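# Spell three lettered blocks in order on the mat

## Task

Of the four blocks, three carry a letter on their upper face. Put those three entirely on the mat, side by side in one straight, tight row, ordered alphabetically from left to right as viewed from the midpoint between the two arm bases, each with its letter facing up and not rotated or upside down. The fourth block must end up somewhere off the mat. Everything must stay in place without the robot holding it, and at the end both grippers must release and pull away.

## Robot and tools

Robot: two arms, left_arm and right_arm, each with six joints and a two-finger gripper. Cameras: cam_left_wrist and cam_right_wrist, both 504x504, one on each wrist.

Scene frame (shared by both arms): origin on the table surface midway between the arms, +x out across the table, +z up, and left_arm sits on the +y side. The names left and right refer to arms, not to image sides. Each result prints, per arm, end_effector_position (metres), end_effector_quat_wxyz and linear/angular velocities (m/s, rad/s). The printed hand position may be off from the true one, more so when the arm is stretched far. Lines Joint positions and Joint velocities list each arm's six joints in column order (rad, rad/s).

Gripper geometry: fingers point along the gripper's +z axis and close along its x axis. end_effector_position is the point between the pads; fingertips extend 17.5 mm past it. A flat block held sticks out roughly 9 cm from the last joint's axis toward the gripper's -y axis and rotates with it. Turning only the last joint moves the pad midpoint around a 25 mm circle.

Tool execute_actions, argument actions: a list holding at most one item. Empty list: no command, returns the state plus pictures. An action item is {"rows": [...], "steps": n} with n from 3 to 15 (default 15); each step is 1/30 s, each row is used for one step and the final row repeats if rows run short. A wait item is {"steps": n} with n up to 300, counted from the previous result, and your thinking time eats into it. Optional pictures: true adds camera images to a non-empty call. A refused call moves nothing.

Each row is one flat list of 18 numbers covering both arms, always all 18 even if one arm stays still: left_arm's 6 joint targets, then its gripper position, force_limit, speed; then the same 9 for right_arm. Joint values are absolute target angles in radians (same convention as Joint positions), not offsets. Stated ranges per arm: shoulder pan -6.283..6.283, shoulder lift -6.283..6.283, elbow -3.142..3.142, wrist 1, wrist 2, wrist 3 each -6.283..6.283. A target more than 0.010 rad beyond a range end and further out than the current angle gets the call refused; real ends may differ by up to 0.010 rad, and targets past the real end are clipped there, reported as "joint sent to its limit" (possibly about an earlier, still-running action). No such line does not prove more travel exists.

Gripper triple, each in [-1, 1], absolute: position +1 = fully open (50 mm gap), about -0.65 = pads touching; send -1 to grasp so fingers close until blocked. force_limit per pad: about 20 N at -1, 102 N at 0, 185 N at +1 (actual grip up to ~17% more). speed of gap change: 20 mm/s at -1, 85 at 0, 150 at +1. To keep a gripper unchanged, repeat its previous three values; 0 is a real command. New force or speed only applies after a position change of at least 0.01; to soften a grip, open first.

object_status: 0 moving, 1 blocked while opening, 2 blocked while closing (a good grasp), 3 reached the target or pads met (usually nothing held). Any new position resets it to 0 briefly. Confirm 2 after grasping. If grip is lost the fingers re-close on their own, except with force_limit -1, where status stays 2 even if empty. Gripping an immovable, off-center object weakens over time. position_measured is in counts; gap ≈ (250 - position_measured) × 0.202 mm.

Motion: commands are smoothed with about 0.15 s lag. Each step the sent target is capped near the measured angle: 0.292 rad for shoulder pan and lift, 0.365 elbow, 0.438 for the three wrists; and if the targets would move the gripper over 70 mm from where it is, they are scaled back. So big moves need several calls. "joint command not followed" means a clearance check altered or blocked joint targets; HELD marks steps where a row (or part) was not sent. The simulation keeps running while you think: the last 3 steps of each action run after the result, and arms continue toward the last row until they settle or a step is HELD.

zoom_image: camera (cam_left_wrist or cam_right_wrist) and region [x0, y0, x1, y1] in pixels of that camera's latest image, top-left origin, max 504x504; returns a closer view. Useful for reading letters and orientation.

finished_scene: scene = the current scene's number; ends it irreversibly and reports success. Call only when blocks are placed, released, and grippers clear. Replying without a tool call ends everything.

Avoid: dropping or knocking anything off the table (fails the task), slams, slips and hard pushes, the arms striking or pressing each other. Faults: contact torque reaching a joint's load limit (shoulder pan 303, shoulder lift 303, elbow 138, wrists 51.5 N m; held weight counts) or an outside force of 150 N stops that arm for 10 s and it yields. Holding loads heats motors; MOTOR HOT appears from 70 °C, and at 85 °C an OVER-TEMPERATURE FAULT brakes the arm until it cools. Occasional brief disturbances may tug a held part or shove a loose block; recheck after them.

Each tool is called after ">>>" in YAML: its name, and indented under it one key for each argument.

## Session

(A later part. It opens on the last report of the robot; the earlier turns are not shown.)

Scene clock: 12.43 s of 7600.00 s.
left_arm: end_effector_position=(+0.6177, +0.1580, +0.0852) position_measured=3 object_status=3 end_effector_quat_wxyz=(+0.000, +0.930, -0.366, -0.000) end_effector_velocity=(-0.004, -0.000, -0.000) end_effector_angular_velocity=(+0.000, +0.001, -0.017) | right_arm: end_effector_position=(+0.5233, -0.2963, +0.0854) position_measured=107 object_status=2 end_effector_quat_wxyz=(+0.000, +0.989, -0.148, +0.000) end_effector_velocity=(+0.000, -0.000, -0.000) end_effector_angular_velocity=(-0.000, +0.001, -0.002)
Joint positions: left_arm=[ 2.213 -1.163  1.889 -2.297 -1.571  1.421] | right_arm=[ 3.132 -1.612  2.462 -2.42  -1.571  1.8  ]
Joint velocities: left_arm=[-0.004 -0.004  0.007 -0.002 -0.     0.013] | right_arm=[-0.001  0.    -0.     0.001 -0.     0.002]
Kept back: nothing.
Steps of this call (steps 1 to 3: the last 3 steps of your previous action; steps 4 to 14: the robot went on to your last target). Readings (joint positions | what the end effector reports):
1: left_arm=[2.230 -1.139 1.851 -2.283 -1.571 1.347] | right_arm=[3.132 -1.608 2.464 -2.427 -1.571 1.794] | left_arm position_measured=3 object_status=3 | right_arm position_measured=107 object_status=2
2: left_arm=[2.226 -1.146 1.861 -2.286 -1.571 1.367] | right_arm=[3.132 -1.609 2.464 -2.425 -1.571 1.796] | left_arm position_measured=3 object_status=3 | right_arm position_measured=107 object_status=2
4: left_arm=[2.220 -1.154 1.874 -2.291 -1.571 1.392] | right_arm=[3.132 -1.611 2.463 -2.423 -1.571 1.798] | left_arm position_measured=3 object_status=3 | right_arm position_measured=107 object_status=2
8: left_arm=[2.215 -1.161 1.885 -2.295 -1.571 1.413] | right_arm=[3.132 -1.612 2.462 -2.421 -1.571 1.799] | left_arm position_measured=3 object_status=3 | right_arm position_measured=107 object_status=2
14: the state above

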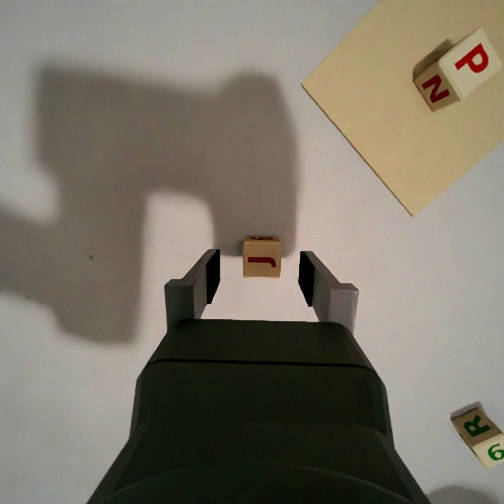

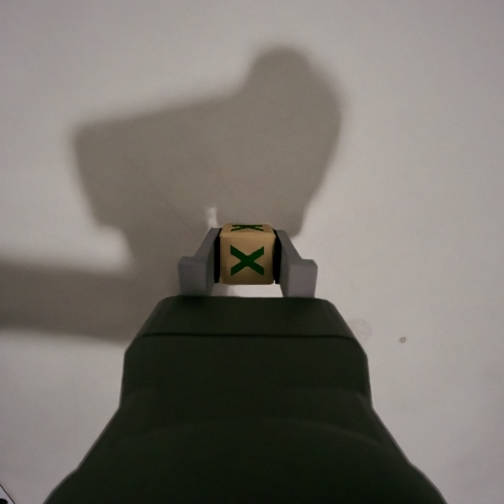

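>>> execute_actions:
  actions:
    - {"rows":[[2.2067,-1.145,1.894,-2.32,-1.571,1.436,1,-0.3,0.3,3.3,-1.215,1.95,-2.306,-1.571,1.99,-1,-0.3,0.3],[2.2067,-1.126,1.902,-2.347,-1.571,1.436,1,-0.3,0.3,3.3,-1.215,1.95,-2.306,-1.571,1.99,-1,-0.3,0.3],[2.2067,-1.107,1.909,-2.373,-1.571,1.436,1,-0.3,0.3,3.3,-1.215,1.95,-2.306,-1.571,1.99,-1,-0.3,0.3],[2.2067,-1.0874,1.9155,-2.3989,-1.571,1.436,1,-0.3,0.3,3.3,-1.215,1.95,-2.306,-1.571,1.99,-1,-0.3,0.3]],"steps":14}

>>> execute_actions:
  actions:
    - {"rows":[[2.2067,-1.0874,1.9155,-2.3989,-1.571,1.436,-1,-0.3,0.3,3.3,-1.215,1.95,-2.306,-1.571,1.99,-1,-0.3,0.3]],"steps":13}

>>> execute_actions:
  actions:
    - {"rows":[[2.2067,-1.107,1.909,-2.373,-1.571,1.436,-1,-0.3,0.3,3.3,-1.215,1.95,-2.306,-1.571,1.99,-1,-0.3,0.3],[2.2067,-1.13,1.9,-2.341,-1.571,1.5,-1,-0.3,0.3,3.3,-1.215,1.95,-2.306,-1.571,1.99,-1,-0.3,0.3],[2.2067,-1.155,1.89,-2.306,-1.571,4.008,-1,-0.3,0.3,3.3,-1.215,1.95,-2.306,-1.571,1.99,-1,-0.3,0.3],[2.2067,-1.155,1.89,-2.306,-1.571,4.008,-1,-0.3,0.3,3.3,-1.215,1.95,-2.306,-1.571,1.99,-1,-0.3,0.3],[2.2067,-1.155,1.89,-2.306,-1.571,4.008,-1,-0.3,0.3,3.3,-1.215,1.95,-2.306,-1.571,1.99,-1,-0.3,0.3],[2.22,-1.147,1.877,-2.301,-1.571,4.008,-1,-0.3,0.3,3.3,-1.215,1.95,-2.306,-1.571,1.99,-1,-0.3,0.3],[2.232,-1.139,1.864,-2.296,-1.571,4.008,-1,-0.3,0.3,3.3,-1.215,1.95,-2.306,-1.571,1.99,-1,-0.3,0.3],[2.244,-1.131,1.851,-2.291,-1.571,4.008,-1,-0.3,0.3,3.3,-1.215,1.95,-2.306,-1.571,1.99,-1,-0.3,0.3],[2.256,-1.123,1.838,-2.286,-1.571,4.008,-1,-0.3,0.3,3.3,-1.215,1.95,-2.306,-1.571,1.99,-1,-0.3,0.3],[2.268,-1.115,1.825,-2.281,-1.571,4.008,-1,-0.3,0.3,3.3,-1.215,1.95,-2.306,-1.571,1.99,-1,-0.3,0.3],[2.28,-1.107,1.812,-2.276,-1.571,4.008,-1,-0.3,0.3,3.3,-1.215,1.95,-2.306,-1.571,1.99,-1,-0.3,0.3],[2.292,-1.099,1.799,-2.271,-1.571,4.008,-1,-0.3,0.3,3.3,-1.215,1.95,-2.306,-1.571,1.99,-1,-0.3,0.3],[2.304,-1.09,1.786,-2.267,-1.571,4.008,-1,-0.3,0.3,3.3,-1.215,1.95,-2.306,-1.571,1.99,-1,-0.3,0.3],[2.316,-1.082,1.773,-2.262,-1.571,4.008,-1,-0.3,0.3,3.3,-1.215,1.95,-2.306,-1.571,1.99,-1,-0.3,0.3],[2.4471,-0.9931,1.6308,-2.2085,-1.571,4.008,-1,-0.3,0.3,3.3,-1.215,1.95,-2.306,-1.571,1.99,-1,-0.3,0.3]],"steps":15}

>>> execute_actions:
  actions:
    - {"steps":36}
  pictures: true

Scene clock: 13.40 s of 7600.00 s.
left_arm: end_effector_position=(+0.6158, +0.1529, +0.0282) position_measured=3 object_status=3 end_effector_quat_wxyz=(+0.000, +0.927, -0.376, -0.000) end_effector_velocity=(-0.002, -0.001, -0.041) end_effector_angular_velocity=(-0.001, +0.000, -0.008) | right_arm: end_effector_position=(+0.6657, -0.2440, +0.0988) position_measured=107 object_status=2 end_effector_quat_wxyz=(+0.001, +0.988, -0.155, -0.004) end_effector_velocity=(+0.417, +0.166, +0.010) end_effector_angular_velocity=(-0.003, -0.026, -0.029)
Joint positions: left_arm=[ 2.207 -1.093  1.913 -2.391 -1.571  1.435] | right_arm=[ 3.232 -1.391  2.179 -2.352 -1.571  1.913]
Joint velocities: left_arm=[-0.002  0.051  0.018 -0.069 -0.001  0.006] | right_arm=[ 0.244  0.629 -0.819  0.163 -0.001  0.273]
Steps of this call (steps 1 to 18: the robot went on to your last target; steps 19 to 29: the first 11 steps of this action). Readings (joint positions | what the end effector reports):
19: left_arm=[2.212 -1.163 1.890 -2.298 -1.571 1.423] | right_arm=[3.134 -1.610 2.458 -2.419 -1.571 1.802] | left_arm position_measured=3 object_status=3 | right_arm position_measured=107 object_status=2
20: left_arm=[2.211 -1.158 1.891 -2.305 -1.571 1.426] | right_arm=[3.145 -1.591 2.436 -2.411 -1.571 1.815] | left_arm position_measured=3 object_status=3 | right_arm position_measured=107 object_status=2
22: left_arm=[2.209 -1.137 1.899 -2.333 -1.571 1.431] | right_arm=[3.171 -1.543 2.374 -2.394 -1.571 1.844] | left_arm position_measured=3 object_status=3 | right_arm position_measured=107 object_status=2
26: left_arm=[2.207 -1.102 1.911 -2.380 -1.571 1.434] | right_arm=[3.208 -1.454 2.262 -2.369 -1.571 1.886] | left_arm position_measured=3 object_status=3 | right_arm position_measured=107 object_status=2
29: the state above

Scene clock: 13.83 s of 7600.00 s.
left_arm: end_effector_position=(+0.6156, +0.1528, +0.0238) position_measured=107 object_status=0 end_effector_quat_wxyz=(+0.000, +0.926, -0.376, -0.000) end_effector_velocity=(+0.000, +0.001, -0.001) end_effector_angular_velocity=(+0.000, -0.000, +0.000) | right_arm: end_effector_position=(+0.7742, -0.1919, +0.0938) position_measured=107 object_status=2 end_effector_quat_wxyz=(+0.000, +0.987, -0.159, -0.000) end_effector_velocity=(+0.034, +0.018, -0.004) end_effector_angular_velocity=(+0.001, -0.003, -0.003)
Joint positions: left_arm=[ 2.207 -1.088  1.915 -2.399 -1.571  1.436] | right_arm=[ 3.298 -1.221  1.958 -2.308 -1.571  1.987]
Joint velocities: left_arm=[ 0.001  0.001  0.    -0.001  0.     0.001] | right_arm=[ 0.02   0.054 -0.071  0.014  0.001  0.023]
Steps of this call (steps 1 to 3: the last 3 steps of your previous action; steps 4 to 13: the first 10 steps of this action). Readings (joint positions | what the end effector reports):
4: left_arm=[2.207 -1.089 1.915 -2.397 -1.571 1.436] | right_arm=[3.265 -1.305 2.068 -2.330 -1.571 1.951] | left_arm position_measured=14 object_status=0 | right_arm position_measured=107 object_status=2
5: left_arm=[2.207 -1.089 1.915 -2.397 -1.571 1.436] | right_arm=[3.273 -1.284 2.040 -2.324 -1.571 1.960] | left_arm position_measured=31 object_status=0 | right_arm position_measured=107 object_status=2
7: left_arm=[2.207 -1.088 1.915 -2.398 -1.571 1.436] | right_arm=[3.286 -1.252 1.999 -2.316 -1.571 1.974] | left_arm position_measured=66 object_status=0 | right_arm position_measured=107 object_status=2
11: left_arm=[2.207 -1.088 1.915 -2.399 -1.571 1.436] | right_arm=[3.296 -1.226 1.964 -2.309 -1.571 1.985] | left_arm position_measured=107 object_status=0 | right_arm position_measured=107 object_status=2
13: the state above

Scene clock: 14.33 s of 7600.00 s.
left_arm: end_effector_position=(+0.6576, +0.1487, +0.0760) position_measured=107 object_status=2 end_effector_quat_wxyz=(+0.000, +0.761, -0.649, +0.000) end_effector_velocity=(+0.288, +0.033, +0.033) end_effector_angular_velocity=(+0.003, +0.000, -2.320) | right_arm: end_effector_position=(+0.7779, -0.1899, +0.0933) position_measured=107 object_status=2 end_effector_quat_wxyz=(+0.000, +0.987, -0.159, +0.000) end_effector_velocity=(+0.000, -0.000, +0.000) end_effector_angular_velocity=(-0.001, -0.000, +0.001)
Joint positions: left_arm=[ 2.248 -1.124  1.848 -2.295 -1.571  2.119] | right_arm=[ 3.3   -1.215  1.95  -2.306 -1.571  1.99 ]
Joint velocities: left_arm=[ 0.334  0.18  -0.371  0.194  0.     2.654] | right_arm=[-0.     0.    -0.001  0.    -0.001 -0.001]
Steps of this call (steps 1 to 3: the last 3 steps of your previous action; steps 4 to 15: the first 12 steps of this action). Readings (joint positions | what the end effector reports):
4: left_arm=[2.207 -1.088 1.915 -2.398 -1.571 1.436] | right_arm=[3.299 -1.217 1.952 -2.306 -1.571 1.989] | left_arm position_measured=107 object_status=2 | right_arm position_measured=107 object_status=2
5: left_arm=[2.207 -1.093 1.914 -2.390 -1.571 1.439] | right_arm=[3.300 -1.216 1.952 -2.306 -1.571 1.989] | left_arm position_measured=107 object_status=2 | right_arm position_measured=107 object_status=2
7: left_arm=[2.207 -1.113 1.906 -2.365 -1.571 1.501] | right_arm=[3.300 -1.216 1.951 -2.306 -1.571 1.990] | left_arm position_measured=107 object_status=2 | right_arm position_measured=107 object_status=2
11: left_arm=[2.212 -1.136 1.891 -2.325 -1.571 1.773] | right_arm=[3.300 -1.215 1.950 -2.306 -1.571 1.990] | left_arm position_measured=107 object_status=2 | right_arm position_measured=107 object_status=2
15: the state above

Scene clock: 15.53 s of 7600.00 s.
left_arm: end_effector_position=(+0.7995, +0.1981, +0.0750) position_measured=107 object_status=2 end_effector_quat_wxyz=(-0.000, -0.020, +1.000, -0.000) end_effector_velocity=(+0.000, +0.000, +0.000) end_effector_angular_velocity=(+0.000, -0.000, -0.019) | right_arm: end_effector_position=(+0.7779, -0.1898, +0.0933) position_measured=107 object_status=2 end_effector_quat_wxyz=(+0.000, +0.987, -0.159, +0.000) end_effector_velocity=(+0.000, -0.001, +0.001) end_effector_angular_velocity=(-0.000, -0.001, -0.001)
Joint positions: left_arm=[ 2.447 -0.993  1.631 -2.209 -1.571  4.006] | right_arm=[ 3.3   -1.215  1.95  -2.306 -1.571  1.99 ]
Joint velocities: left_arm=[ 0.001  0.    -0.    -0.     0.     0.019] | right_arm=[-0.001 -0.001  0.     0.    -0.     0.   ]
Kept back: nothing.
Steps of this call (steps 1 to 3: the last 3 steps of your previous action; steps 4 to 36: the robot went on to your last target). Readings (joint positions | what the end effector reports):
1: left_arm=[2.260 -1.117 1.835 -2.289 -1.571 2.209] | right_arm=[3.300 -1.215 1.950 -2.306 -1.571 1.990] | left_arm position_measured=107 object_status=2 | right_arm position_measured=107 object_status=2
2: left_arm=[2.271 -1.110 1.822 -2.283 -1.571 2.301] | right_arm=[3.300 -1.215 1.950 -2.306 -1.571 1.990] | left_arm position_measured=107 object_status=2 | right_arm position_measured=107 object_status=2
4: left_arm=[2.300 -1.091 1.790 -2.270 -1.571 2.427] | right_arm=[3.300 -1.215 1.950 -2.306 -1.571 1.990] | left_arm position_measured=107 object_status=2 | right_arm position_measured=107 object_status=2
8: left_arm=[2.369 -1.045 1.716 -2.241 -1.571 2.657] | right_arm=[3.300 -1.215 1.950 -2.306 -1.571 1.990] | left_arm position_measured=107 object_status=2 | right_arm position_measured=107 object_status=2
36: the state above

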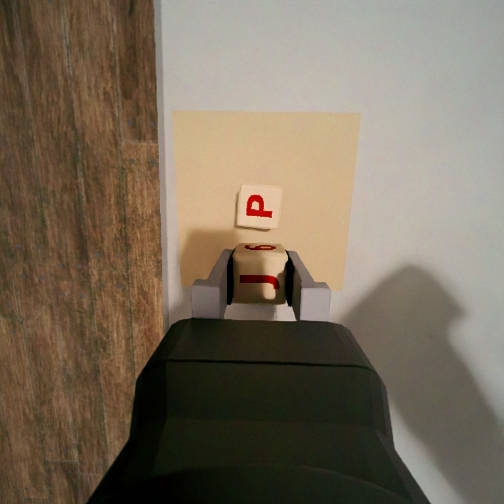

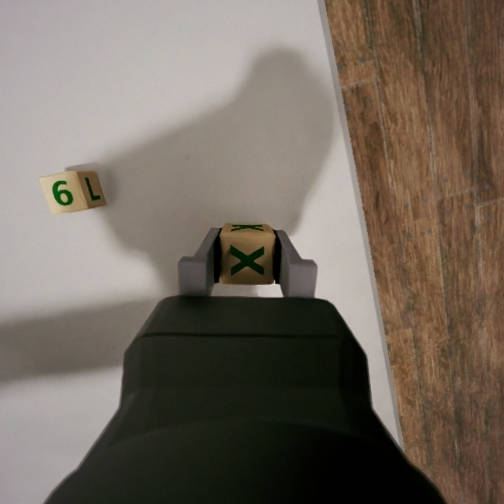

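>>> execute_actions:
  actions:
    - {"rows":[[2.4454,-0.98,1.634,-2.225,-1.571,4.007,-1,-0.3,0.3,3.3,-1.215,1.95,-2.306,-1.571,1.99,-1,-0.3,0.3],[2.4454,-0.967,1.64,-2.244,-1.571,4.007,-1,-0.3,0.3,3.3,-1.215,1.95,-2.306,-1.571,1.99,-1,-0.3,0.3],[2.4454,-0.9545,1.645,-2.261,-1.571,4.007,-1,-0.3,0.3,3.3,-1.215,1.95,-2.306,-1.571,1.99,-1,-0.3,0.3],[2.4454,-0.942,1.6497,-2.2785,-1.571,4.007,-1,-0.3,0.3,3.3,-1.215,1.95,-2.306,-1.571,1.99,-1,-0.3,0.3]],"steps":15}

>>> execute_actions:
  actions:
    - {"steps":5}
  pictures: true

Scene clock: 16.17 s of 7600.00 s.
left_arm: end_effector_position=(+0.7996, +0.1961, +0.0286) position_measured=107 object_status=2 end_effector_quat_wxyz=(-0.000, -0.019, +1.000, -0.000) end_effector_velocity=(-0.001, -0.001, -0.024) end_effector_angular_velocity=(+0.000, -0.000, -0.001) | right_arm: end_effector_position=(+0.7779, -0.1898, +0.0933) position_measured=107 object_status=2 end_effector_quat_wxyz=(+0.000, +0.987, -0.159, +0.000) end_effector_velocity=(-0.000, +0.000, -0.000) end_effector_angular_velocity=(+0.000, +0.000, +0.001)
Joint positions: left_arm=[ 2.445 -0.945  1.649 -2.275 -1.571  4.007] | right_arm=[ 3.3   -1.215  1.95  -2.306 -1.571  1.99 ]
Joint velocities: left_arm=[-0.001  0.025  0.01  -0.035  0.    -0.   ] | right_arm=[-0.     0.    -0.    -0.     0.    -0.001]
Steps of this call (steps 1 to 7: the robot went on to your last target; steps 8 to 19: the first 12 steps of this action). Readings (joint positions | what the end effector reports):
8: left_arm=[2.447 -0.993 1.631 -2.209 -1.571 4.008] | right_arm=[3.300 -1.215 1.950 -2.306 -1.571 1.990] | left_arm position_measured=107 object_status=2 | right_arm position_measured=107 object_status=2
9: left_arm=[2.447 -0.989 1.631 -2.214 -1.571 4.008] | right_arm=[3.300 -1.215 1.950 -2.306 -1.571 1.990] | left_arm position_measured=107 object_status=2 | right_arm position_measured=107 object_status=2
11: left_arm=[2.446 -0.974 1.637 -2.234 -1.571 4.008] | right_arm=[3.300 -1.215 1.950 -2.306 -1.571 1.990] | left_arm position_measured=107 object_status=2 | right_arm position_measured=107 object_status=2
15: left_arm=[2.446 -0.951 1.646 -2.265 -1.571 4.007] | right_arm=[3.300 -1.215 1.950 -2.306 -1.571 1.990] | left_arm position_measured=107 object_status=2 | right_arm position_measured=107 object_status=2
19: the state above

Scene clock: 16.33 s of 7600.00 s.
left_arm: end_effector_position=(+0.7998, +0.1959, +0.0271) position_measured=107 object_status=2 end_effector_quat_wxyz=(+0.000, -0.019, +1.000, -0.000) end_effector_velocity=(-0.001, -0.000, -0.005) end_effector_angular_velocity=(+0.000, +0.001, -0.001) | right_arm: end_effector_position=(+0.7779, -0.1898, +0.0933) position_measured=107 object_status=2 end_effector_quat_wxyz=(+0.000, +0.987, -0.159, +0.000) end_effector_velocity=(-0.000, -0.000, -0.000) end_effector_angular_velocity=(+0.000, +0.001, +0.000)
Joint positions: left_arm=[ 2.445 -0.943  1.649 -2.278 -1.571  4.007] | right_arm=[ 3.3   -1.215  1.95  -2.306 -1.571  1.99 ]
Joint velocities: left_arm=[-0.001  0.005  0.003 -0.006 -0.     0.   ] | right_arm=[-0.     0.001  0.     0.     0.    -0.   ]
Kept back: nothing.
Steps of this call (steps 1 to 3: the last 3 steps of your previous action; steps 4 to 5: the robot went on to your last target). Readings (joint positions | what the end effector reports):
1: left_arm=[2.445 -0.944 1.649 -2.276 -1.571 4.007] | right_arm=[3.300 -1.215 1.950 -2.306 -1.571 1.990] | left_arm position_measured=107 object_status=2 | right_arm position_measured=107 object_status=2
2: left_arm=[2.445 -0.944 1.649 -2.277 -1.571 4.007] | right_arm=[3.300 -1.215 1.950 -2.306 -1.571 1.990] | left_arm position_measured=107 object_status=2 | right_arm position_measured=107 object_status=2
4: left_arm=[2.445 -0.943 1.649 -2.277 -1.571 4.007] | right_arm=[3.300 -1.215 1.950 -2.306 -1.571 1.990] | left_arm position_measured=107 object_status=2 | right_arm position_measured=107 object_status=2
5: the state above

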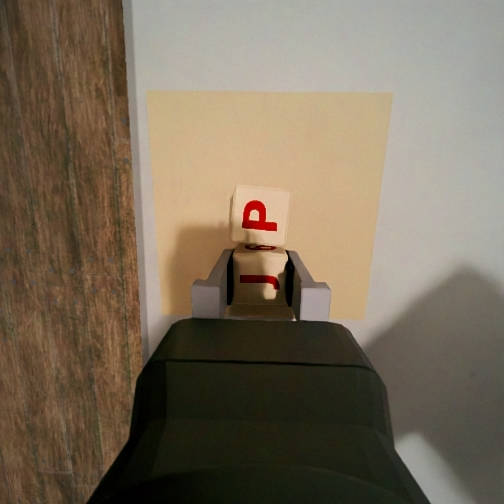

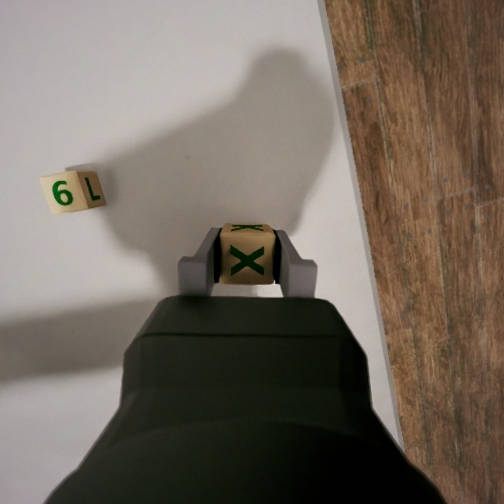

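>>> execute_actions:
  actions:
    - {"rows":[[2.4454,-0.943,1.6493,-2.277,-1.571,4.007,1,-0.3,0.3,3.3,-1.215,1.95,-2.306,-1.571,1.99,-1,-0.3,0.3],[2.4454,-0.943,1.6493,-2.277,-1.571,4.007,1,-0.3,0.3,3.3,-1.215,1.95,-2.306,-1.571,1.99,-1,-0.3,0.3],[2.4454,-0.943,1.6493,-2.277,-1.571,4.007,1,-0.3,0.3,3.3,-1.215,1.95,-2.306,-1.571,1.99,-1,-0.3,0.3],[2.4454,-0.943,1.6493,-2.277,-1.571,4.007,1,-0.3,0.3,3.3,-1.215,1.95,-2.306,-1.571,1.99,-1,-0.3,0.3],[2.432,-0.932,1.6295,-2.268,-1.571,3.993,1,-0.3,0.3,3.3,-1.215,1.95,-2.306,-1.571,1.99,-1,-0.3,0.3],[2.4185,-0.9215,1.6097,-2.259,-1.571,3.979,1,-0.3,0.3,3.3,-1.215,1.95,-2.306,-1.571,1.99,-1,-0.3,0.3]],"steps":14}

>>> execute_actions:
  actions:
    - {"rows":[[2.4185,-0.9215,1.6097,-2.259,-1.571,3.979,-1,-0.3,0.3,3.3,-1.215,1.95,-2.306,-1.571,1.99,-1,-0.3,0.3]],"steps":12}

>>> execute_actions:
  actions:
    - {"rows":[[2.4201,-0.9231,1.6121,-2.26,-1.571,3.981,-1,-0.3,0.3,3.3,-1.215,1.95,-2.306,-1.571,1.99,-1,-0.3,0.3]],"steps":9}

>>> execute_actions:
  actions:
    - {"rows":[[2.4201,-0.9231,1.6121,-2.26,-1.571,3.981,1,-0.3,0.3,3.3,-1.215,1.95,-2.306,-1.571,1.99,-1,-0.3,0.3],[2.4201,-0.9231,1.6121,-2.26,-1.571,3.981,1,-0.3,0.3,3.3,-1.215,1.95,-2.306,-1.571,1.99,-1,-0.3,0.3],[2.4201,-0.9231,1.6121,-2.26,-1.571,3.981,1,-0.3,0.3,3.3,-1.215,1.95,-2.306,-1.571,1.99,-1,-0.3,0.3],[2.4201,-0.9231,1.6121,-2.26,-1.571,3.981,1,-0.3,0.3,3.3,-1.215,1.95,-2.306,-1.571,1.99,-1,-0.3,0.3],[2.4201,-0.943,1.604,-2.232,-1.571,3.981,1,-0.3,0.3,3.3,-1.215,1.95,-2.306,-1.571,1.99,-1,-0.3,0.3],[2.4201,-0.963,1.596,-2.204,-1.571,3.981,1,-0.3,0.3,3.3,-1.215,1.95,-2.306,-1.571,1.99,-1,-0.3,0.3],[2.4201,-0.983,1.587,-2.175,-1.571,3.981,1,-0.3,0.3,3.3,-1.215,1.95,-2.306,-1.571,1.99,-1,-0.3,0.3],[2.4201,-0.983,1.587,-2.175,-1.571,3.981,1,-0.3,0.3,3.3,-1.215,1.95,-2.306,-1.571,1.99,-1,-0.3,0.3],[2.4201,-0.983,1.587,-2.175,-1.571,3.981,1,-0.3,0.3,3.3,-1.215,1.95,-2.306,-1.571,1.99,-1,-0.3,0.3],[2.4201,-0.983,1.587,-2.175,-1.571,3.981,1,-0.3,0.3,3.3,-1.215,1.95,-2.306,-1.571,1.99,-1,-0.3,0.3],[2.75,-1.45,2.0,-2.121,-1.571,4.2,1,-0.3,0.3,3.3,-1.215,1.95,-2.306,-1.571,1.99,-1,-0.3,0.3]],"steps":15}

Scene clock: 17.10 s of 7600.00 s.
left_arm: end_effector_position=(+0.8008, +0.1688, +0.0267) position_measured=3 object_status=0 end_effector_quat_wxyz=(-0.000, -0.019, +1.000, -0.000) end_effector_velocity=(+0.003, -0.052, +0.002) end_effector_angular_velocity=(-0.001, -0.001, +0.003) | right_arm: end_effector_position=(+0.7779, -0.1898, +0.0933) position_measured=107 object_status=2 end_effector_quat_wxyz=(+0.000, +0.987, -0.159, +0.000) end_effector_velocity=(+0.000, -0.001, +0.000) end_effector_angular_velocity=(-0.000, -0.000, -0.001)
Joint positions: left_arm=[ 2.423 -0.925  1.617 -2.262 -1.571  3.984] | right_arm=[ 3.3   -1.215  1.95  -2.306 -1.571  1.99 ]
Joint velocities: left_arm=[-0.041  0.033 -0.064  0.029 -0.    -0.044] | right_arm=[-0.001 -0.     0.     0.    -0.     0.   ]
Steps of this call (steps 1 to 12: the robot went on to your last target; steps 13 to 23: the first 11 steps of this action). Readings (joint positions | what the end effector reports):
13: left_arm=[2.445 -0.942 1.650 -2.279 -1.571 4.007] | right_arm=[3.300 -1.215 1.950 -2.306 -1.571 1.990] | left_arm position_measured=96 object_status=0 | right_arm position_measured=107 object_status=2
14: left_arm=[2.445 -0.941 1.651 -2.278 -1.571 4.007] | right_arm=[3.300 -1.215 1.950 -2.306 -1.571 1.990] | left_arm position_measured=79 object_status=0 | right_arm position_measured=107 object_status=2
16: left_arm=[2.445 -0.941 1.650 -2.278 -1.571 4.007] | right_arm=[3.300 -1.215 1.950 -2.306 -1.571 1.990] | left_arm position_measured=44 object_status=0 | right_arm position_measured=107 object_status=2
20: left_arm=[2.430 -0.931 1.627 -2.267 -1.571 3.992] | right_arm=[3.300 -1.215 1.950 -2.306 -1.571 1.990] | left_arm position_measured=3 object_status=0 | right_arm position_measured=107 object_status=2
23: the state above

Scene clock: 17.50 s of 7600.00 s.
left_arm: end_effector_position=(+0.8011, +0.1631, +0.0269) position_measured=106 object_status=0 end_effector_quat_wxyz=(-0.000, -0.019, +1.000, -0.000) end_effector_velocity=(+0.000, -0.001, +0.000) end_effector_angular_velocity=(+0.000, -0.000, +0.001) | right_arm: end_effector_position=(+0.7779, -0.1898, +0.0933) position_measured=107 object_status=2 end_effector_quat_wxyz=(+0.000, +0.987, -0.159, +0.000) end_effector_velocity=(-0.000, +0.001, -0.001) end_effector_angular_velocity=(+0.001, +0.001, +0.001)
Joint positions: left_arm=[ 2.419 -0.922  1.61  -2.259 -1.571  3.979] | right_arm=[ 3.3   -1.215  1.95  -2.306 -1.571  1.99 ]
Joint velocities: left_arm=[-0.001  0.001 -0.002  0.001  0.    -0.002] | right_arm=[ 0.001  0.001  0.    -0.     0.001 -0.001]
Steps of this call (steps 1 to 3: the last 3 steps of your previous action; steps 4 to 12: the first 9 steps of this action). Readings (joint positions | what the end effector reports):
4: left_arm=[2.420 -0.923 1.612 -2.260 -1.571 3.980] | right_arm=[3.300 -1.215 1.950 -2.306 -1.571 1.990] | left_arm position_measured=14 object_status=0 | right_arm position_measured=107 object_status=2
5: left_arm=[2.420 -0.922 1.611 -2.260 -1.571 3.980] | right_arm=[3.300 -1.215 1.950 -2.306 -1.571 1.990] | left_arm position_measured=31 object_status=0 | right_arm position_measured=107 object_status=2
7: left_arm=[2.419 -0.922 1.611 -2.259 -1.571 3.980] | right_arm=[3.300 -1.215 1.950 -2.306 -1.571 1.990] | left_arm position_measured=66 object_status=0 | right_arm position_measured=107 object_status=2
11: left_arm=[2.419 -0.922 1.610 -2.259 -1.571 3.979] | right_arm=[3.300 -1.215 1.950 -2.306 -1.571 1.990] | left_arm position_measured=106 object_status=0 | right_arm position_measured=107 object_status=2
12: the state above

Scene clock: 17.80 s of 7600.00 s.
left_arm: end_effector_position=(+0.8009, +0.1644, +0.0269) position_measured=106 object_status=2 end_effector_quat_wxyz=(-0.000, -0.019, +1.000, -0.000) end_effector_velocity=(+0.000, +0.005, +0.002) end_effector_angular_velocity=(-0.002, -0.002, +0.000) | right_arm: end_effector_position=(+0.7779, -0.1898, +0.0933) position_measured=107 object_status=2 end_effector_quat_wxyz=(+0.000, +0.987, -0.159, +0.000) end_effector_velocity=(+0.000, -0.001, -0.002) end_effector_angular_velocity=(-0.001, +0.002, -0.002)
Joint positions: left_arm=[ 2.42  -0.923  1.612 -2.26  -1.571  3.981] | right_arm=[ 3.3   -1.215  1.95  -2.306 -1.571  1.99 ]
Joint velocities: left_arm=[ 0.005 -0.005  0.006 -0.003 -0.     0.004] | right_arm=[-0.001  0.003 -0.    -0.    -0.001  0.001]
Steps of this call (steps 1 to 3: the last 3 steps of your previous action; steps 4 to 9: the first 6 steps of this action). Readings (joint positions | what the end effector reports):
4: left_arm=[2.419 -0.922 1.610 -2.259 -1.571 3.979] | right_arm=[3.300 -1.215 1.950 -2.306 -1.571 1.990] | left_arm position_measured=106 object_status=2 | right_arm position_measured=107 object_status=2
5: left_arm=[2.419 -0.922 1.610 -2.259 -1.571 3.979] | right_arm=[3.300 -1.215 1.950 -2.306 -1.571 1.990] | left_arm position_measured=106 object_status=2 | right_arm position_measured=107 object_status=2
7: left_arm=[2.419 -0.922 1.611 -2.259 -1.571 3.980] | right_arm=[3.300 -1.215 1.950 -2.306 -1.571 1.990] | left_arm position_measured=106 object_status=2 | right_arm position_measured=107 object_status=2
9: the state above

Scene clock: 18.30 s of 7600.00 s.
left_arm: end_effector_position=(+0.7987, +0.1835, +0.0763) position_measured=3 object_status=0 end_effector_quat_wxyz=(-0.003, -0.020, +1.000, +0.002) end_effector_velocity=(-0.052, +0.571, +0.026) end_effector_angular_velocity=(+0.159, +0.198, +0.161) | right_arm: end_effector_position=(+0.7779, -0.1898, +0.0933) position_measured=107 object_status=2 end_effector_quat_wxyz=(+0.000, +0.987, -0.159, +0.000) end_effector_velocity=(+0.000, +0.000, +0.001) end_effector_angular_velocity=(+0.001, -0.002, -0.001)
Joint positions: left_arm=[ 2.434 -0.985  1.611 -2.191 -1.571  3.993] | right_arm=[ 3.3   -1.215  1.95  -2.306 -1.571  1.99 ]
Joint velocities: left_arm=[ 0.444 -0.385  0.539  0.1    0.001  0.283] | right_arm=[-0.    -0.002 -0.    -0.     0.001  0.001]
Steps of this call (steps 1 to 3: the last 3 steps of your previous action; steps 4 to 15: the first 12 steps of this action). Readings (joint positions | what the end effector reports):
4: left_arm=[2.420 -0.923 1.612 -2.260 -1.571 3.981] | right_arm=[3.300 -1.215 1.950 -2.306 -1.571 1.990] | left_arm position_measured=95 object_status=0 | right_arm position_measured=107 object_status=2
5: left_arm=[2.420 -0.923 1.612 -2.260 -1.571 3.981] | right_arm=[3.300 -1.215 1.950 -2.306 -1.571 1.990] | left_arm position_measured=78 object_status=0 | right_arm position_measured=107 object_status=2
7: left_arm=[2.420 -0.923 1.612 -2.260 -1.571 3.981] | right_arm=[3.300 -1.215 1.950 -2.306 -1.571 1.990] | left_arm position_measured=44 object_status=0 | right_arm position_measured=107 object_status=2
11: left_arm=[2.420 -0.951 1.600 -2.221 -1.571 3.981] | right_arm=[3.300 -1.215 1.950 -2.306 -1.571 1.990] | left_arm position_measured=3 object_status=0 | right_arm position_measured=107 object_status=2
15: the state above

>>> execute_actions:
  actions:
    - {"rows":[[2.75,-1.45,2.0,-2.121,-1.571,4.2,1,-0.3,0.3,3.6614,-0.9531,1.561,-2.1787,-1.571,1.99,-1,-0.3,0.3]],"steps":15}

>>> execute_actions:
  actions:
    - {"steps":24}
  pictures: true

Scene clock: 18.87 s of 7600.00 s.
left_arm: end_effector_position=(+0.7411, +0.4232, +0.1518) position_measured=3 object_status=3 end_effector_quat_wxyz=(-0.014, -0.054, +0.998, +0.008) end_effector_velocity=(-0.156, +0.374, +0.203) end_effector_angular_velocity=(-0.050, -0.080, +0.118) | right_arm: end_effector_position=(+0.8128, -0.0253, +0.0865) position_measured=107 object_status=2 end_effector_quat_wxyz=(+0.000, +0.998, -0.065, -0.000) end_effector_velocity=(+0.017, +0.447, -0.024) end_effector_angular_velocity=(+0.001, -0.003, +0.487)
Joint positions: left_arm=[ 2.633 -1.247  1.856 -2.147 -1.571  4.123] | right_arm=[ 3.489 -1.073  1.74  -2.237 -1.571  1.99 ]
Joint velocities: left_arm=[ 0.334 -0.578  0.411  0.073 -0.     0.216] | right_arm=[ 0.486  0.336 -0.502  0.162 -0.    -0.001]
Steps of this call (steps 1 to 3: the last 3 steps of your previous action; steps 4 to 5: the robot went on to your last target; steps 6 to 17: the first 12 steps of this action). Readings (joint positions | what the end effector reports):
6: left_arm=[2.507 -1.058 1.700 -2.175 -1.571 4.041] | right_arm=[3.303 -1.212 1.946 -2.304 -1.571 1.990] | left_arm position_measured=3 object_status=3 | right_arm position_measured=107 object_status=2
7: left_arm=[2.519 -1.071 1.715 -2.172 -1.571 4.049] | right_arm=[3.320 -1.197 1.924 -2.297 -1.571 1.990] | left_arm position_measured=3 object_status=3 | right_arm position_measured=107 object_status=2
9: left_arm=[2.542 -1.101 1.744 -2.167 -1.571 4.064] | right_arm=[3.355 -1.168 1.882 -2.283 -1.571 1.990] | left_arm position_measured=3 object_status=3 | right_arm position_measured=107 object_status=2
13: left_arm=[2.588 -1.169 1.801 -2.157 -1.571 4.094] | right_arm=[3.423 -1.119 1.809 -2.259 -1.571 1.990] | left_arm position_measured=3 object_status=3 | right_arm position_measured=107 object_status=2
17: the state above

Scene clock: 19.67 s of 7600.00 s.
left_arm: end_effector_position=(+0.6730, +0.5472, +0.2117) position_measured=3 object_status=3 end_effector_quat_wxyz=(+0.000, -0.074, +0.997, -0.000) end_effector_velocity=(-0.001, +0.002, +0.001) end_effector_angular_velocity=(-0.001, -0.000, +0.001) | right_arm: end_effector_position=(+0.8003, +0.1377, +0.0750) position_measured=107 object_status=2 end_effector_quat_wxyz=(+0.000, +1.000, +0.020, +0.000) end_effector_velocity=(-0.000, +0.003, +0.001) end_effector_angular_velocity=(-0.000, -0.001, +0.003)
Joint positions: left_arm=[ 2.75  -1.45   2.    -2.121 -1.571  4.2  ] | right_arm=[ 3.661 -0.953  1.561 -2.179 -1.571  1.99 ]
Joint velocities: left_arm=[ 0.002 -0.003  0.002  0.001 -0.001  0.001] | right_arm=[ 0.003  0.001 -0.003  0.001 -0.001 -0.   ]
Kept back: nothing.
Steps of this call (steps 1 to 3: the last 3 steps of your previous action; steps 4 to 24: the robot went on to your last target). Readings (joint positions | what the end effector reports):
1: left_arm=[2.644 -1.266 1.870 -2.144 -1.571 4.131] | right_arm=[3.506 -1.061 1.723 -2.231 -1.571 1.990] | left_arm position_measured=3 object_status=3 | right_arm position_measured=107 object_status=2
2: left_arm=[2.656 -1.286 1.884 -2.142 -1.571 4.138] | right_arm=[3.522 -1.050 1.706 -2.226 -1.571 1.990] | left_arm position_measured=3 object_status=3 | right_arm position_measured=107 object_status=2
4: left_arm=[2.679 -1.326 1.912 -2.137 -1.571 4.153] | right_arm=[3.554 -1.028 1.673 -2.215 -1.571 1.990] | left_arm position_measured=3 object_status=3 | right_arm position_measured=107 object_status=2
8: left_arm=[2.723 -1.403 1.967 -2.127 -1.571 4.182] | right_arm=[3.616 -0.984 1.608 -2.194 -1.571 1.990] | left_arm position_measured=3 object_status=3 | right_arm position_measured=107 object_status=2
24: the state above

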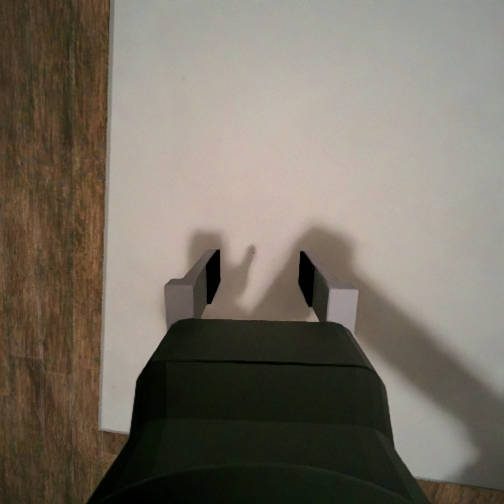

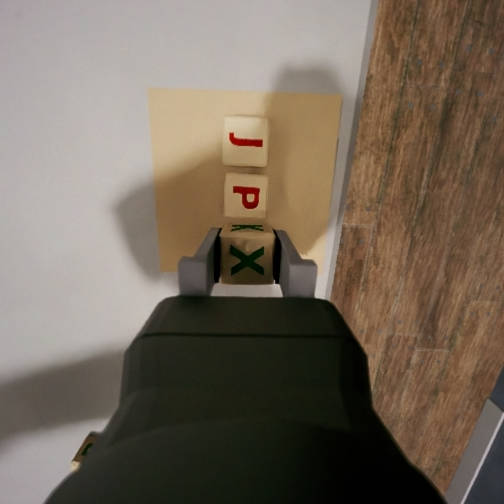

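>>> execute_actions:
  actions:
    - {"rows":[[2.75,-1.45,2.0,-2.121,-1.571,4.2,1,-0.3,0.3,3.659,-0.9565,1.567,-2.1815,-1.571,2.013,-1,-0.3,0.3],[2.75,-1.45,2.0,-2.121,-1.571,4.2,1,-0.3,0.3,3.659,-0.9565,1.567,-2.1815,-1.571,2.013,-1,-0.3,0.3],[2.75,-1.45,2.0,-2.121,-1.571,4.2,1,-0.3,0.3,3.659,-0.945,1.572,-2.198,-1.571,2.013,-1,-0.3,0.3],[2.75,-1.45,2.0,-2.121,-1.571,4.2,1,-0.3,0.3,3.659,-0.934,1.577,-2.214,-1.571,2.013,-1,-0.3,0.3],[2.75,-1.45,2.0,-2.121,-1.571,4.2,1,-0.3,0.3,3.659,-0.9225,1.582,-2.2305,-1.571,2.013,-1,-0.3,0.3],[2.75,-1.45,2.0,-2.121,-1.571,4.2,1,-0.3,0.3,3.659,-0.9111,1.587,-2.2467,-1.571,2.013,-1,-0.3,0.3]],"steps":15}

>>> execute_actions:
  actions:
    - {"steps":8}
  pictures: true

>>> zoom_image:
  camera: "cam_right_wrist"
  region: [150,70,350,270]

Scene clock: 20.30 s of 7600.00 s.
left_arm: end_effector_position=(+0.6728, +0.5475, +0.2118) position_measured=3 object_status=3 end_effector_quat_wxyz=(+0.000, -0.074, +0.997, -0.000) end_effector_velocity=(-0.000, -0.000, -0.000) end_effector_angular_velocity=(-0.000, +0.000, -0.000) | right_arm: end_effector_position=(+0.8001, +0.1353, +0.0331) position_measured=107 object_status=2 end_effector_quat_wxyz=(+0.000, +1.000, +0.008, +0.000) end_effector_velocity=(-0.001, -0.000, -0.039) end_effector_angular_velocity=(+0.001, -0.004, -0.008)
Joint positions: left_arm=[ 2.75  -1.45   2.    -2.121 -1.571  4.2  ] | right_arm=[ 3.659 -0.916  1.585 -2.24  -1.571  2.012]
Joint velocities: left_arm=[-0. -0.  0.  0. -0. -0.] | right_arm=[ 0.     0.037  0.02  -0.061 -0.     0.008]
Steps of this call (steps 1 to 7: the robot went on to your last target; steps 8 to 19: the first 12 steps of this action). Readings (joint positions | what the end effector reports):
8: left_arm=[2.750 -1.450 2.000 -2.121 -1.571 4.200] | right_arm=[3.661 -0.953 1.561 -2.179 -1.571 1.991] | left_arm position_measured=3 object_status=3 | right_arm position_measured=107 object_status=2
9: left_arm=[2.750 -1.450 2.000 -2.121 -1.571 4.200] | right_arm=[3.661 -0.954 1.562 -2.179 -1.571 1.997] | left_arm position_measured=3 object_status=3 | right_arm position_measured=107 object_status=2
11: left_arm=[2.750 -1.450 2.000 -2.121 -1.571 4.200] | right_arm=[3.660 -0.952 1.566 -2.186 -1.571 2.004] | left_arm position_measured=3 object_status=3 | right_arm position_measured=107 object_status=2
15: left_arm=[2.750 -1.450 2.000 -2.121 -1.571 4.200] | right_arm=[3.659 -0.926 1.580 -2.224 -1.571 2.010] | left_arm position_measured=3 object_status=3 | right_arm position_measured=107 object_status=2
19: the state above

Scene clock: 20.57 s of 7600.00 s.
left_arm: end_effector_position=(+0.6728, +0.5475, +0.2118) position_measured=3 object_status=3 end_effector_quat_wxyz=(+0.000, -0.074, +0.997, -0.000) end_effector_velocity=(-0.000, -0.000, -0.000) end_effector_angular_velocity=(-0.000, +0.000, -0.001) | right_arm: end_effector_position=(+0.8000, +0.1351, +0.0289) position_measured=107 object_status=2 end_effector_quat_wxyz=(+0.000, +1.000, +0.008, +0.000) end_effector_velocity=(+0.001, -0.001, -0.002) end_effector_angular_velocity=(+0.001, -0.001, -0.001)
Joint positions: left_arm=[ 2.75  -1.45   2.    -2.121 -1.571  4.2  ] | right_arm=[ 3.659 -0.912  1.587 -2.246 -1.571  2.013]
Joint velocities: left_arm=[-0.    -0.     0.    -0.    -0.     0.001] | right_arm=[-0.001  0.002  0.002 -0.005 -0.    -0.   ]
Kept back: nothing.
Steps of this call (steps 1 to 3: the last 3 steps of your previous action; steps 4 to 8: the robot went on to your last target). Readings (joint positions | what the end effector reports):
1: left_arm=[2.750 -1.450 2.000 -2.121 -1.571 4.200] | right_arm=[3.659 -0.914 1.585 -2.242 -1.571 2.012] | left_arm position_measured=3 object_status=3 | right_arm position_measured=107 object_status=2
2: left_arm=[2.750 -1.450 2.000 -2.121 -1.571 4.200] | right_arm=[3.659 -0.914 1.586 -2.243 -1.571 2.013] | left_arm position_measured=3 object_status=3 | right_arm position_measured=107 object_status=2
4: left_arm=[2.750 -1.450 2.000 -2.121 -1.571 4.200] | right_arm=[3.659 -0.912 1.586 -2.245 -1.571 2.013] | left_arm position_measured=3 object_status=3 | right_arm position_measured=107 object_status=2
8: the state above

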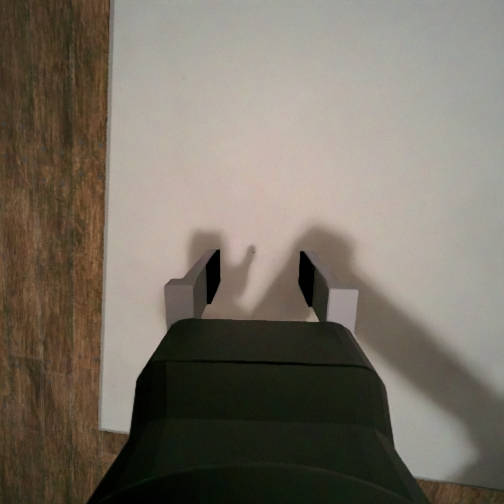

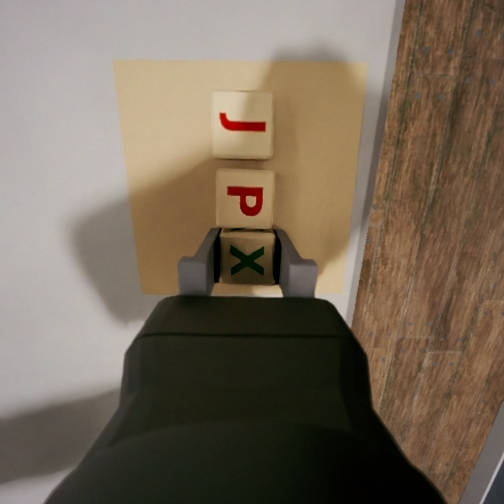

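Region (150, 70, 350, 270) of cam_right_wrist's 504x504 image, scaled by 2.520, with more detail than that image has.

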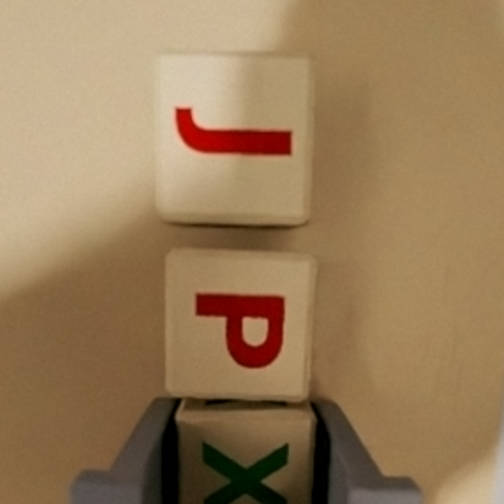

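>>> execute_actions:
  actions:
    - {"rows":[[2.75,-1.45,2.0,-2.121,-1.571,4.2,1,-0.3,0.3,3.6606,-0.9118,1.588,-2.247,-1.571,2.015,-1,-0.3,0.3],[2.75,-1.45,2.0,-2.121,-1.571,4.2,1,-0.3,0.3,3.6606,-0.9118,1.588,-2.247,-1.571,2.015,-1,-0.3,0.3],[2.75,-1.45,2.0,-2.121,-1.571,4.2,1,-0.3,0.3,3.6623,-0.9107,1.5862,-2.2463,-1.571,2.017,-1,-0.3,0.3],[2.75,-1.45,2.0,-2.121,-1.571,4.2,1,-0.3,0.3,3.6623,-0.9107,1.5862,-2.2463,-1.571,2.017,-1,-0.3,0.3],[2.75,-1.45,2.0,-2.121,-1.571,4.2,1,-0.3,0.3,3.664,-0.9096,1.5843,-2.2455,-1.571,2.018,-1,-0.3,0.3],[2.75,-1.45,2.0,-2.121,-1.571,4.2,1,-0.3,0.3,3.664,-0.9096,1.5843,-2.2455,-1.571,2.018,-1,-0.3,0.3],[2.75,-1.45,2.0,-2.121,-1.571,4.2,1,-0.3,0.3,3.6656,-0.9085,1.5824,-2.2447,-1.571,2.02,-1,-0.3,0.3],[2.75,-1.45,2.0,-2.121,-1.571,4.2,1,-0.3,0.3,3.6656,-0.9085,1.5824,-2.2447,-1.571,2.02,-1,-0.3,0.3],[2.75,-1.45,2.0,-2.121,-1.571,4.2,1,-0.3,0.3,3.6656,-0.9085,1.5824,-2.2447,-1.571,2.02,-1,-0.3,0.3],[2.75,-1.45,2.0,-2.121,-1.571,4.2,1,-0.3,0.3,3.6656,-0.9085,1.5824,-2.2447,-1.571,2.02,-1,-0.3,0.3],[2.75,-1.45,2.0,-2.121,-1.571,4.2,1,-0.3,0.3,3.6654,-0.907,1.5833,-2.2471,-1.571,2.02,-1,-0.3,0.3]],"steps":15}

>>> execute_actions:
  actions:
    - {"steps":8}
  pictures: true

Scene clock: 21.27 s of 7600.00 s.
left_arm: end_effector_position=(+0.6728, +0.5475, +0.2118) position_measured=3 object_status=3 end_effector_quat_wxyz=(+0.000, -0.074, +0.997, -0.000) end_effector_velocity=(+0.000, -0.000, +0.000) end_effector_angular_velocity=(+0.000, -0.000, -0.001) | right_arm: end_effector_position=(+0.7980, +0.1402, +0.0279) position_measured=107 object_status=2 end_effector_quat_wxyz=(+0.000, +1.000, +0.008, -0.000) end_effector_velocity=(-0.003, +0.005, -0.013) end_effector_angular_velocity=(-0.002, +0.005, +0.000)
Joint positions: left_arm=[ 2.75  -1.45   2.    -2.121 -1.571  4.2  ] | right_arm=[ 3.665 -0.909  1.583 -2.245 -1.571  2.019]
Joint velocities: left_arm=[-0.001  0.    -0.    -0.     0.     0.001] | right_arm=[ 0.006  0.015 -0.    -0.009  0.     0.006]
Steps of this call (steps 1 to 9: the robot went on to your last target; steps 10 to 21: the first 12 steps of this action). Readings (joint positions | what the end effector reports):
10: left_arm=[2.750 -1.450 2.000 -2.121 -1.571 4.200] | right_arm=[3.659 -0.911 1.587 -2.247 -1.571 2.013] | left_arm position_measured=3 object_status=3 | right_arm position_measured=107 object_status=2
11: left_arm=[2.750 -1.450 2.000 -2.121 -1.571 4.200] | right_arm=[3.659 -0.911 1.587 -2.247 -1.571 2.014] | left_arm position_measured=3 object_status=3 | right_arm position_measured=107 object_status=2
13: left_arm=[2.750 -1.450 2.000 -2.121 -1.571 4.200] | right_arm=[3.660 -0.911 1.587 -2.247 -1.571 2.015] | left_arm position_measured=3 object_status=3 | right_arm position_measured=107 object_status=2
17: left_arm=[2.750 -1.450 2.000 -2.121 -1.571 4.200] | right_arm=[3.663 -0.910 1.585 -2.246 -1.571 2.018] | left_arm position_measured=3 object_status=3 | right_arm position_measured=107 object_status=2
21: the state above

Scene clock: 21.53 s of 7600.00 s.
left_arm: end_effector_position=(+0.6728, +0.5475, +0.2118) position_measured=3 object_status=3 end_effector_quat_wxyz=(+0.000, -0.074, +0.997, -0.000) end_effector_velocity=(+0.000, -0.000, +0.000) end_effector_angular_velocity=(-0.000, -0.000, -0.000) | right_arm: end_effector_position=(+0.7981, +0.1408, +0.0271) position_measured=107 object_status=2 end_effector_quat_wxyz=(+0.000, +1.000, +0.008, +0.000) end_effector_velocity=(-0.000, +0.000, -0.002) end_effector_angular_velocity=(-0.001, +0.001, -0.001)
Joint positions: left_arm=[ 2.75  -1.45   2.    -2.121 -1.571  4.2  ] | right_arm=[ 3.665 -0.907  1.583 -2.247 -1.571  2.02 ]
Joint velocities: left_arm=[-0.     0.    -0.001  0.    -0.     0.   ] | right_arm=[ 0.     0.002 -0.    -0.001 -0.     0.002]
Kept back: nothing.
Steps of this call (steps 1 to 3: the last 3 steps of your previous action; steps 4 to 8: the robot went on to your last target). Readings (joint positions | what the end effector reports):
1: left_arm=[2.750 -1.450 2.000 -2.121 -1.571 4.200] | right_arm=[3.665 -0.908 1.583 -2.246 -1.571 2.019] | left_arm position_measured=3 object_status=3 | right_arm position_measured=107 object_status=2
2: left_arm=[2.750 -1.450 2.000 -2.121 -1.571 4.200] | right_arm=[3.665 -0.908 1.583 -2.246 -1.571 2.020] | left_arm position_measured=3 object_status=3 | right_arm position_measured=107 object_status=2
4: left_arm=[2.750 -1.450 2.000 -2.121 -1.571 4.200] | right_arm=[3.665 -0.908 1.583 -2.247 -1.571 2.020] | left_arm position_measured=3 object_status=3 | right_arm position_measured=107 object_status=2
8: the state above

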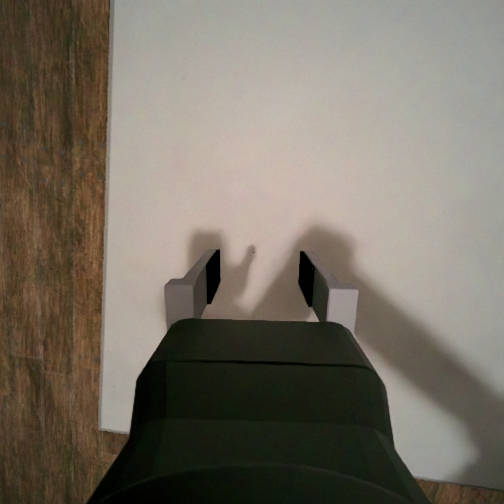

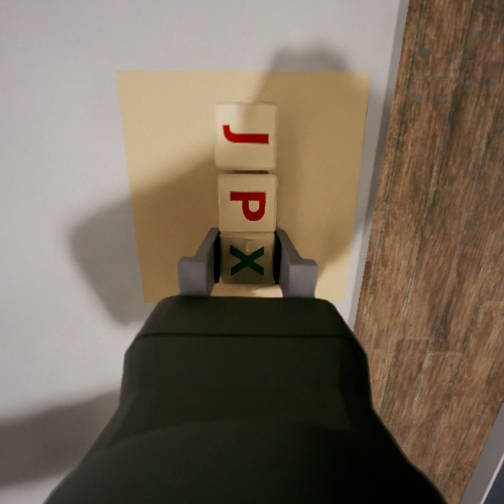

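>>> execute_actions:
  actions:
    - {"rows":[[2.75,-1.45,2.0,-2.121,-1.571,4.2,1,-0.3,0.3,3.6654,-0.907,1.5833,-2.2471,-1.571,2.02,1,-0.3,0.3],[2.75,-1.45,2.0,-2.121,-1.571,4.2,1,-0.3,0.3,3.6654,-0.907,1.5833,-2.2471,-1.571,2.02,1,-0.3,0.3],[2.75,-1.45,2.0,-2.121,-1.571,4.2,1,-0.3,0.3,3.6654,-0.907,1.5833,-2.2471,-1.571,2.02,1,-0.3,0.3],[2.75,-1.45,2.0,-2.121,-1.571,4.2,1,-0.3,0.3,3.6654,-0.907,1.5833,-2.2471,-1.571,2.02,1,-0.3,0.3],[2.75,-1.45,2.0,-2.121,-1.571,4.2,1,-0.3,0.3,3.6654,-0.927,1.575,-2.219,-1.571,2.02,1,-0.3,0.3],[2.75,-1.45,2.0,-2.121,-1.571,4.2,1,-0.3,0.3,3.6654,-0.947,1.566,-2.19,-1.571,2.02,1,-0.3,0.3],[2.75,-1.45,2.0,-2.121,-1.571,4.2,1,-0.3,0.3,3.6654,-0.966,1.557,-2.162,-1.571,2.02,1,-0.3,0.3],[2.75,-1.45,2.0,-2.121,-1.571,4.2,1,-0.3,0.3,3.6654,-0.966,1.557,-2.162,-1.571,2.02,1,-0.3,0.3],[2.75,-1.45,2.0,-2.121,-1.571,4.2,1,-0.3,0.3,3.6654,-0.966,1.557,-2.162,-1.571,2.02,1,-0.3,0.3],[2.75,-1.45,2.0,-2.121,-1.571,4.2,1,-0.3,0.3,3.52,-1.25,1.68,-2.0,-1.571,1.9,1,-0.3,0.3]],"steps":15}

>>> execute_actions:
  actions:
    - {"steps":26}
  pictures: true

Scene clock: 22.17 s of 7600.00 s.
left_arm: end_effector_position=(+0.6728, +0.5475, +0.2118) position_measured=3 object_status=3 end_effector_quat_wxyz=(+0.000, -0.074, +0.997, -0.000) end_effector_velocity=(-0.000, -0.000, -0.000) end_effector_angular_velocity=(-0.000, +0.000, +0.000) | right_arm: end_effector_position=(+0.7986, +0.1187, +0.0967) position_measured=3 object_status=0 end_effector_quat_wxyz=(-0.000, +1.000, +0.006, +0.000) end_effector_velocity=(+0.020, -0.264, +0.399) end_effector_angular_velocity=(+0.035, -0.074, -0.051)
Joint positions: left_arm=[ 2.75  -1.45   2.    -2.121 -1.571  4.2  ] | right_arm=[ 3.644 -0.992  1.581 -2.161 -1.571  2.002]
Joint velocities: left_arm=[-0.  0.  0.  0. -0. -0.] | right_arm=[-0.266 -0.578  0.17   0.326 -0.    -0.215]
Steps of this call (steps 1 to 7: the robot went on to your last target; steps 8 to 19: the first 12 steps of this action). Readings (joint positions | what the end effector reports):
8: left_arm=[2.750 -1.450 2.000 -2.121 -1.571 4.200] | right_arm=[3.665 -0.907 1.583 -2.247 -1.571 2.020] | left_arm position_measured=3 object_status=3 | right_arm position_measured=96 object_status=0
9: left_arm=[2.750 -1.450 2.000 -2.121 -1.571 4.200] | right_arm=[3.665 -0.906 1.583 -2.247 -1.571 2.020] | left_arm position_measured=3 object_status=3 | right_arm position_measured=78 object_status=0
11: left_arm=[2.750 -1.450 2.000 -2.121 -1.571 4.200] | right_arm=[3.665 -0.906 1.583 -2.247 -1.571 2.020] | left_arm position_measured=3 object_status=3 | right_arm position_measured=44 object_status=0
15: left_arm=[2.750 -1.450 2.000 -2.121 -1.571 4.200] | right_arm=[3.665 -0.934 1.571 -2.208 -1.571 2.020] | left_arm position_measured=3 object_status=3 | right_arm position_measured=3 object_status=0
19: the state above

Scene clock: 23.03 s of 7600.00 s.
left_arm: end_effector_position=(+0.6728, +0.5475, +0.2118) position_measured=3 object_status=3 end_effector_quat_wxyz=(+0.000, -0.074, +0.997, -0.000) end_effector_velocity=(-0.000, +0.001, -0.000) end_effector_angular_velocity=(+0.001, +0.000, +0.001) | right_arm: end_effector_position=(+0.7689, -0.0106, +0.2449) position_measured=3 object_status=3 end_effector_quat_wxyz=(+0.000, +1.000, -0.005, -0.000) end_effector_velocity=(-0.001, -0.002, +0.003) end_effector_angular_velocity=(+0.000, -0.001, -0.000)
Joint positions: left_arm=[ 2.75  -1.45   2.    -2.121 -1.571  4.2  ] | right_arm=[ 3.52  -1.25   1.68  -2.    -1.571  1.9  ]
Joint velocities: left_arm=[0.001 0.    0.    0.    0.    0.   ] | right_arm=[-0.002 -0.005  0.002  0.003  0.    -0.002]
Kept back: nothing.
Steps of this call (steps 1 to 3: the last 3 steps of your previous action; steps 4 to 26: the robot went on to your last target). Readings (joint positions | what the end effector reports):
1: left_arm=[2.750 -1.450 2.000 -2.121 -1.571 4.200] | right_arm=[3.635 -1.011 1.589 -2.149 -1.571 1.995] | left_arm position_measured=3 object_status=3 | right_arm position_measured=3 object_status=0
2: left_arm=[2.750 -1.450 2.000 -2.121 -1.571 4.200] | right_arm=[3.626 -1.030 1.597 -2.137 -1.571 1.987] | left_arm position_measured=3 object_status=3 | right_arm position_measured=3 object_status=3
4: left_arm=[2.750 -1.450 2.000 -2.121 -1.571 4.200] | right_arm=[3.607 -1.068 1.611 -2.113 -1.571 1.972] | left_arm position_measured=3 object_status=3 | right_arm position_measured=3 object_status=3
8: left_arm=[2.750 -1.450 2.000 -2.121 -1.571 4.200] | right_arm=[3.569 -1.147 1.641 -2.064 -1.571 1.941] | left_arm position_measured=3 object_status=3 | right_arm position_measured=3 object_status=3
26: the state above

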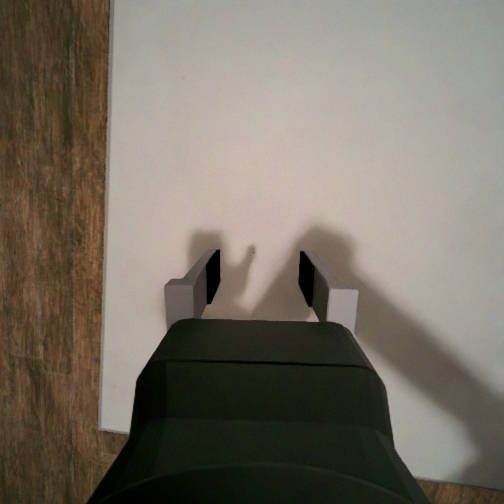

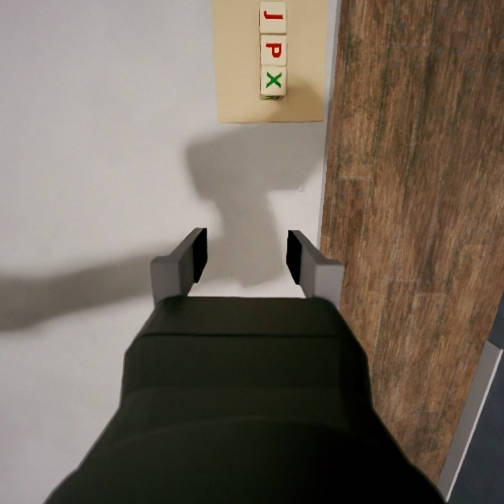

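>>> finished_scene:
  scene: 2

The scene is finished: the task was done.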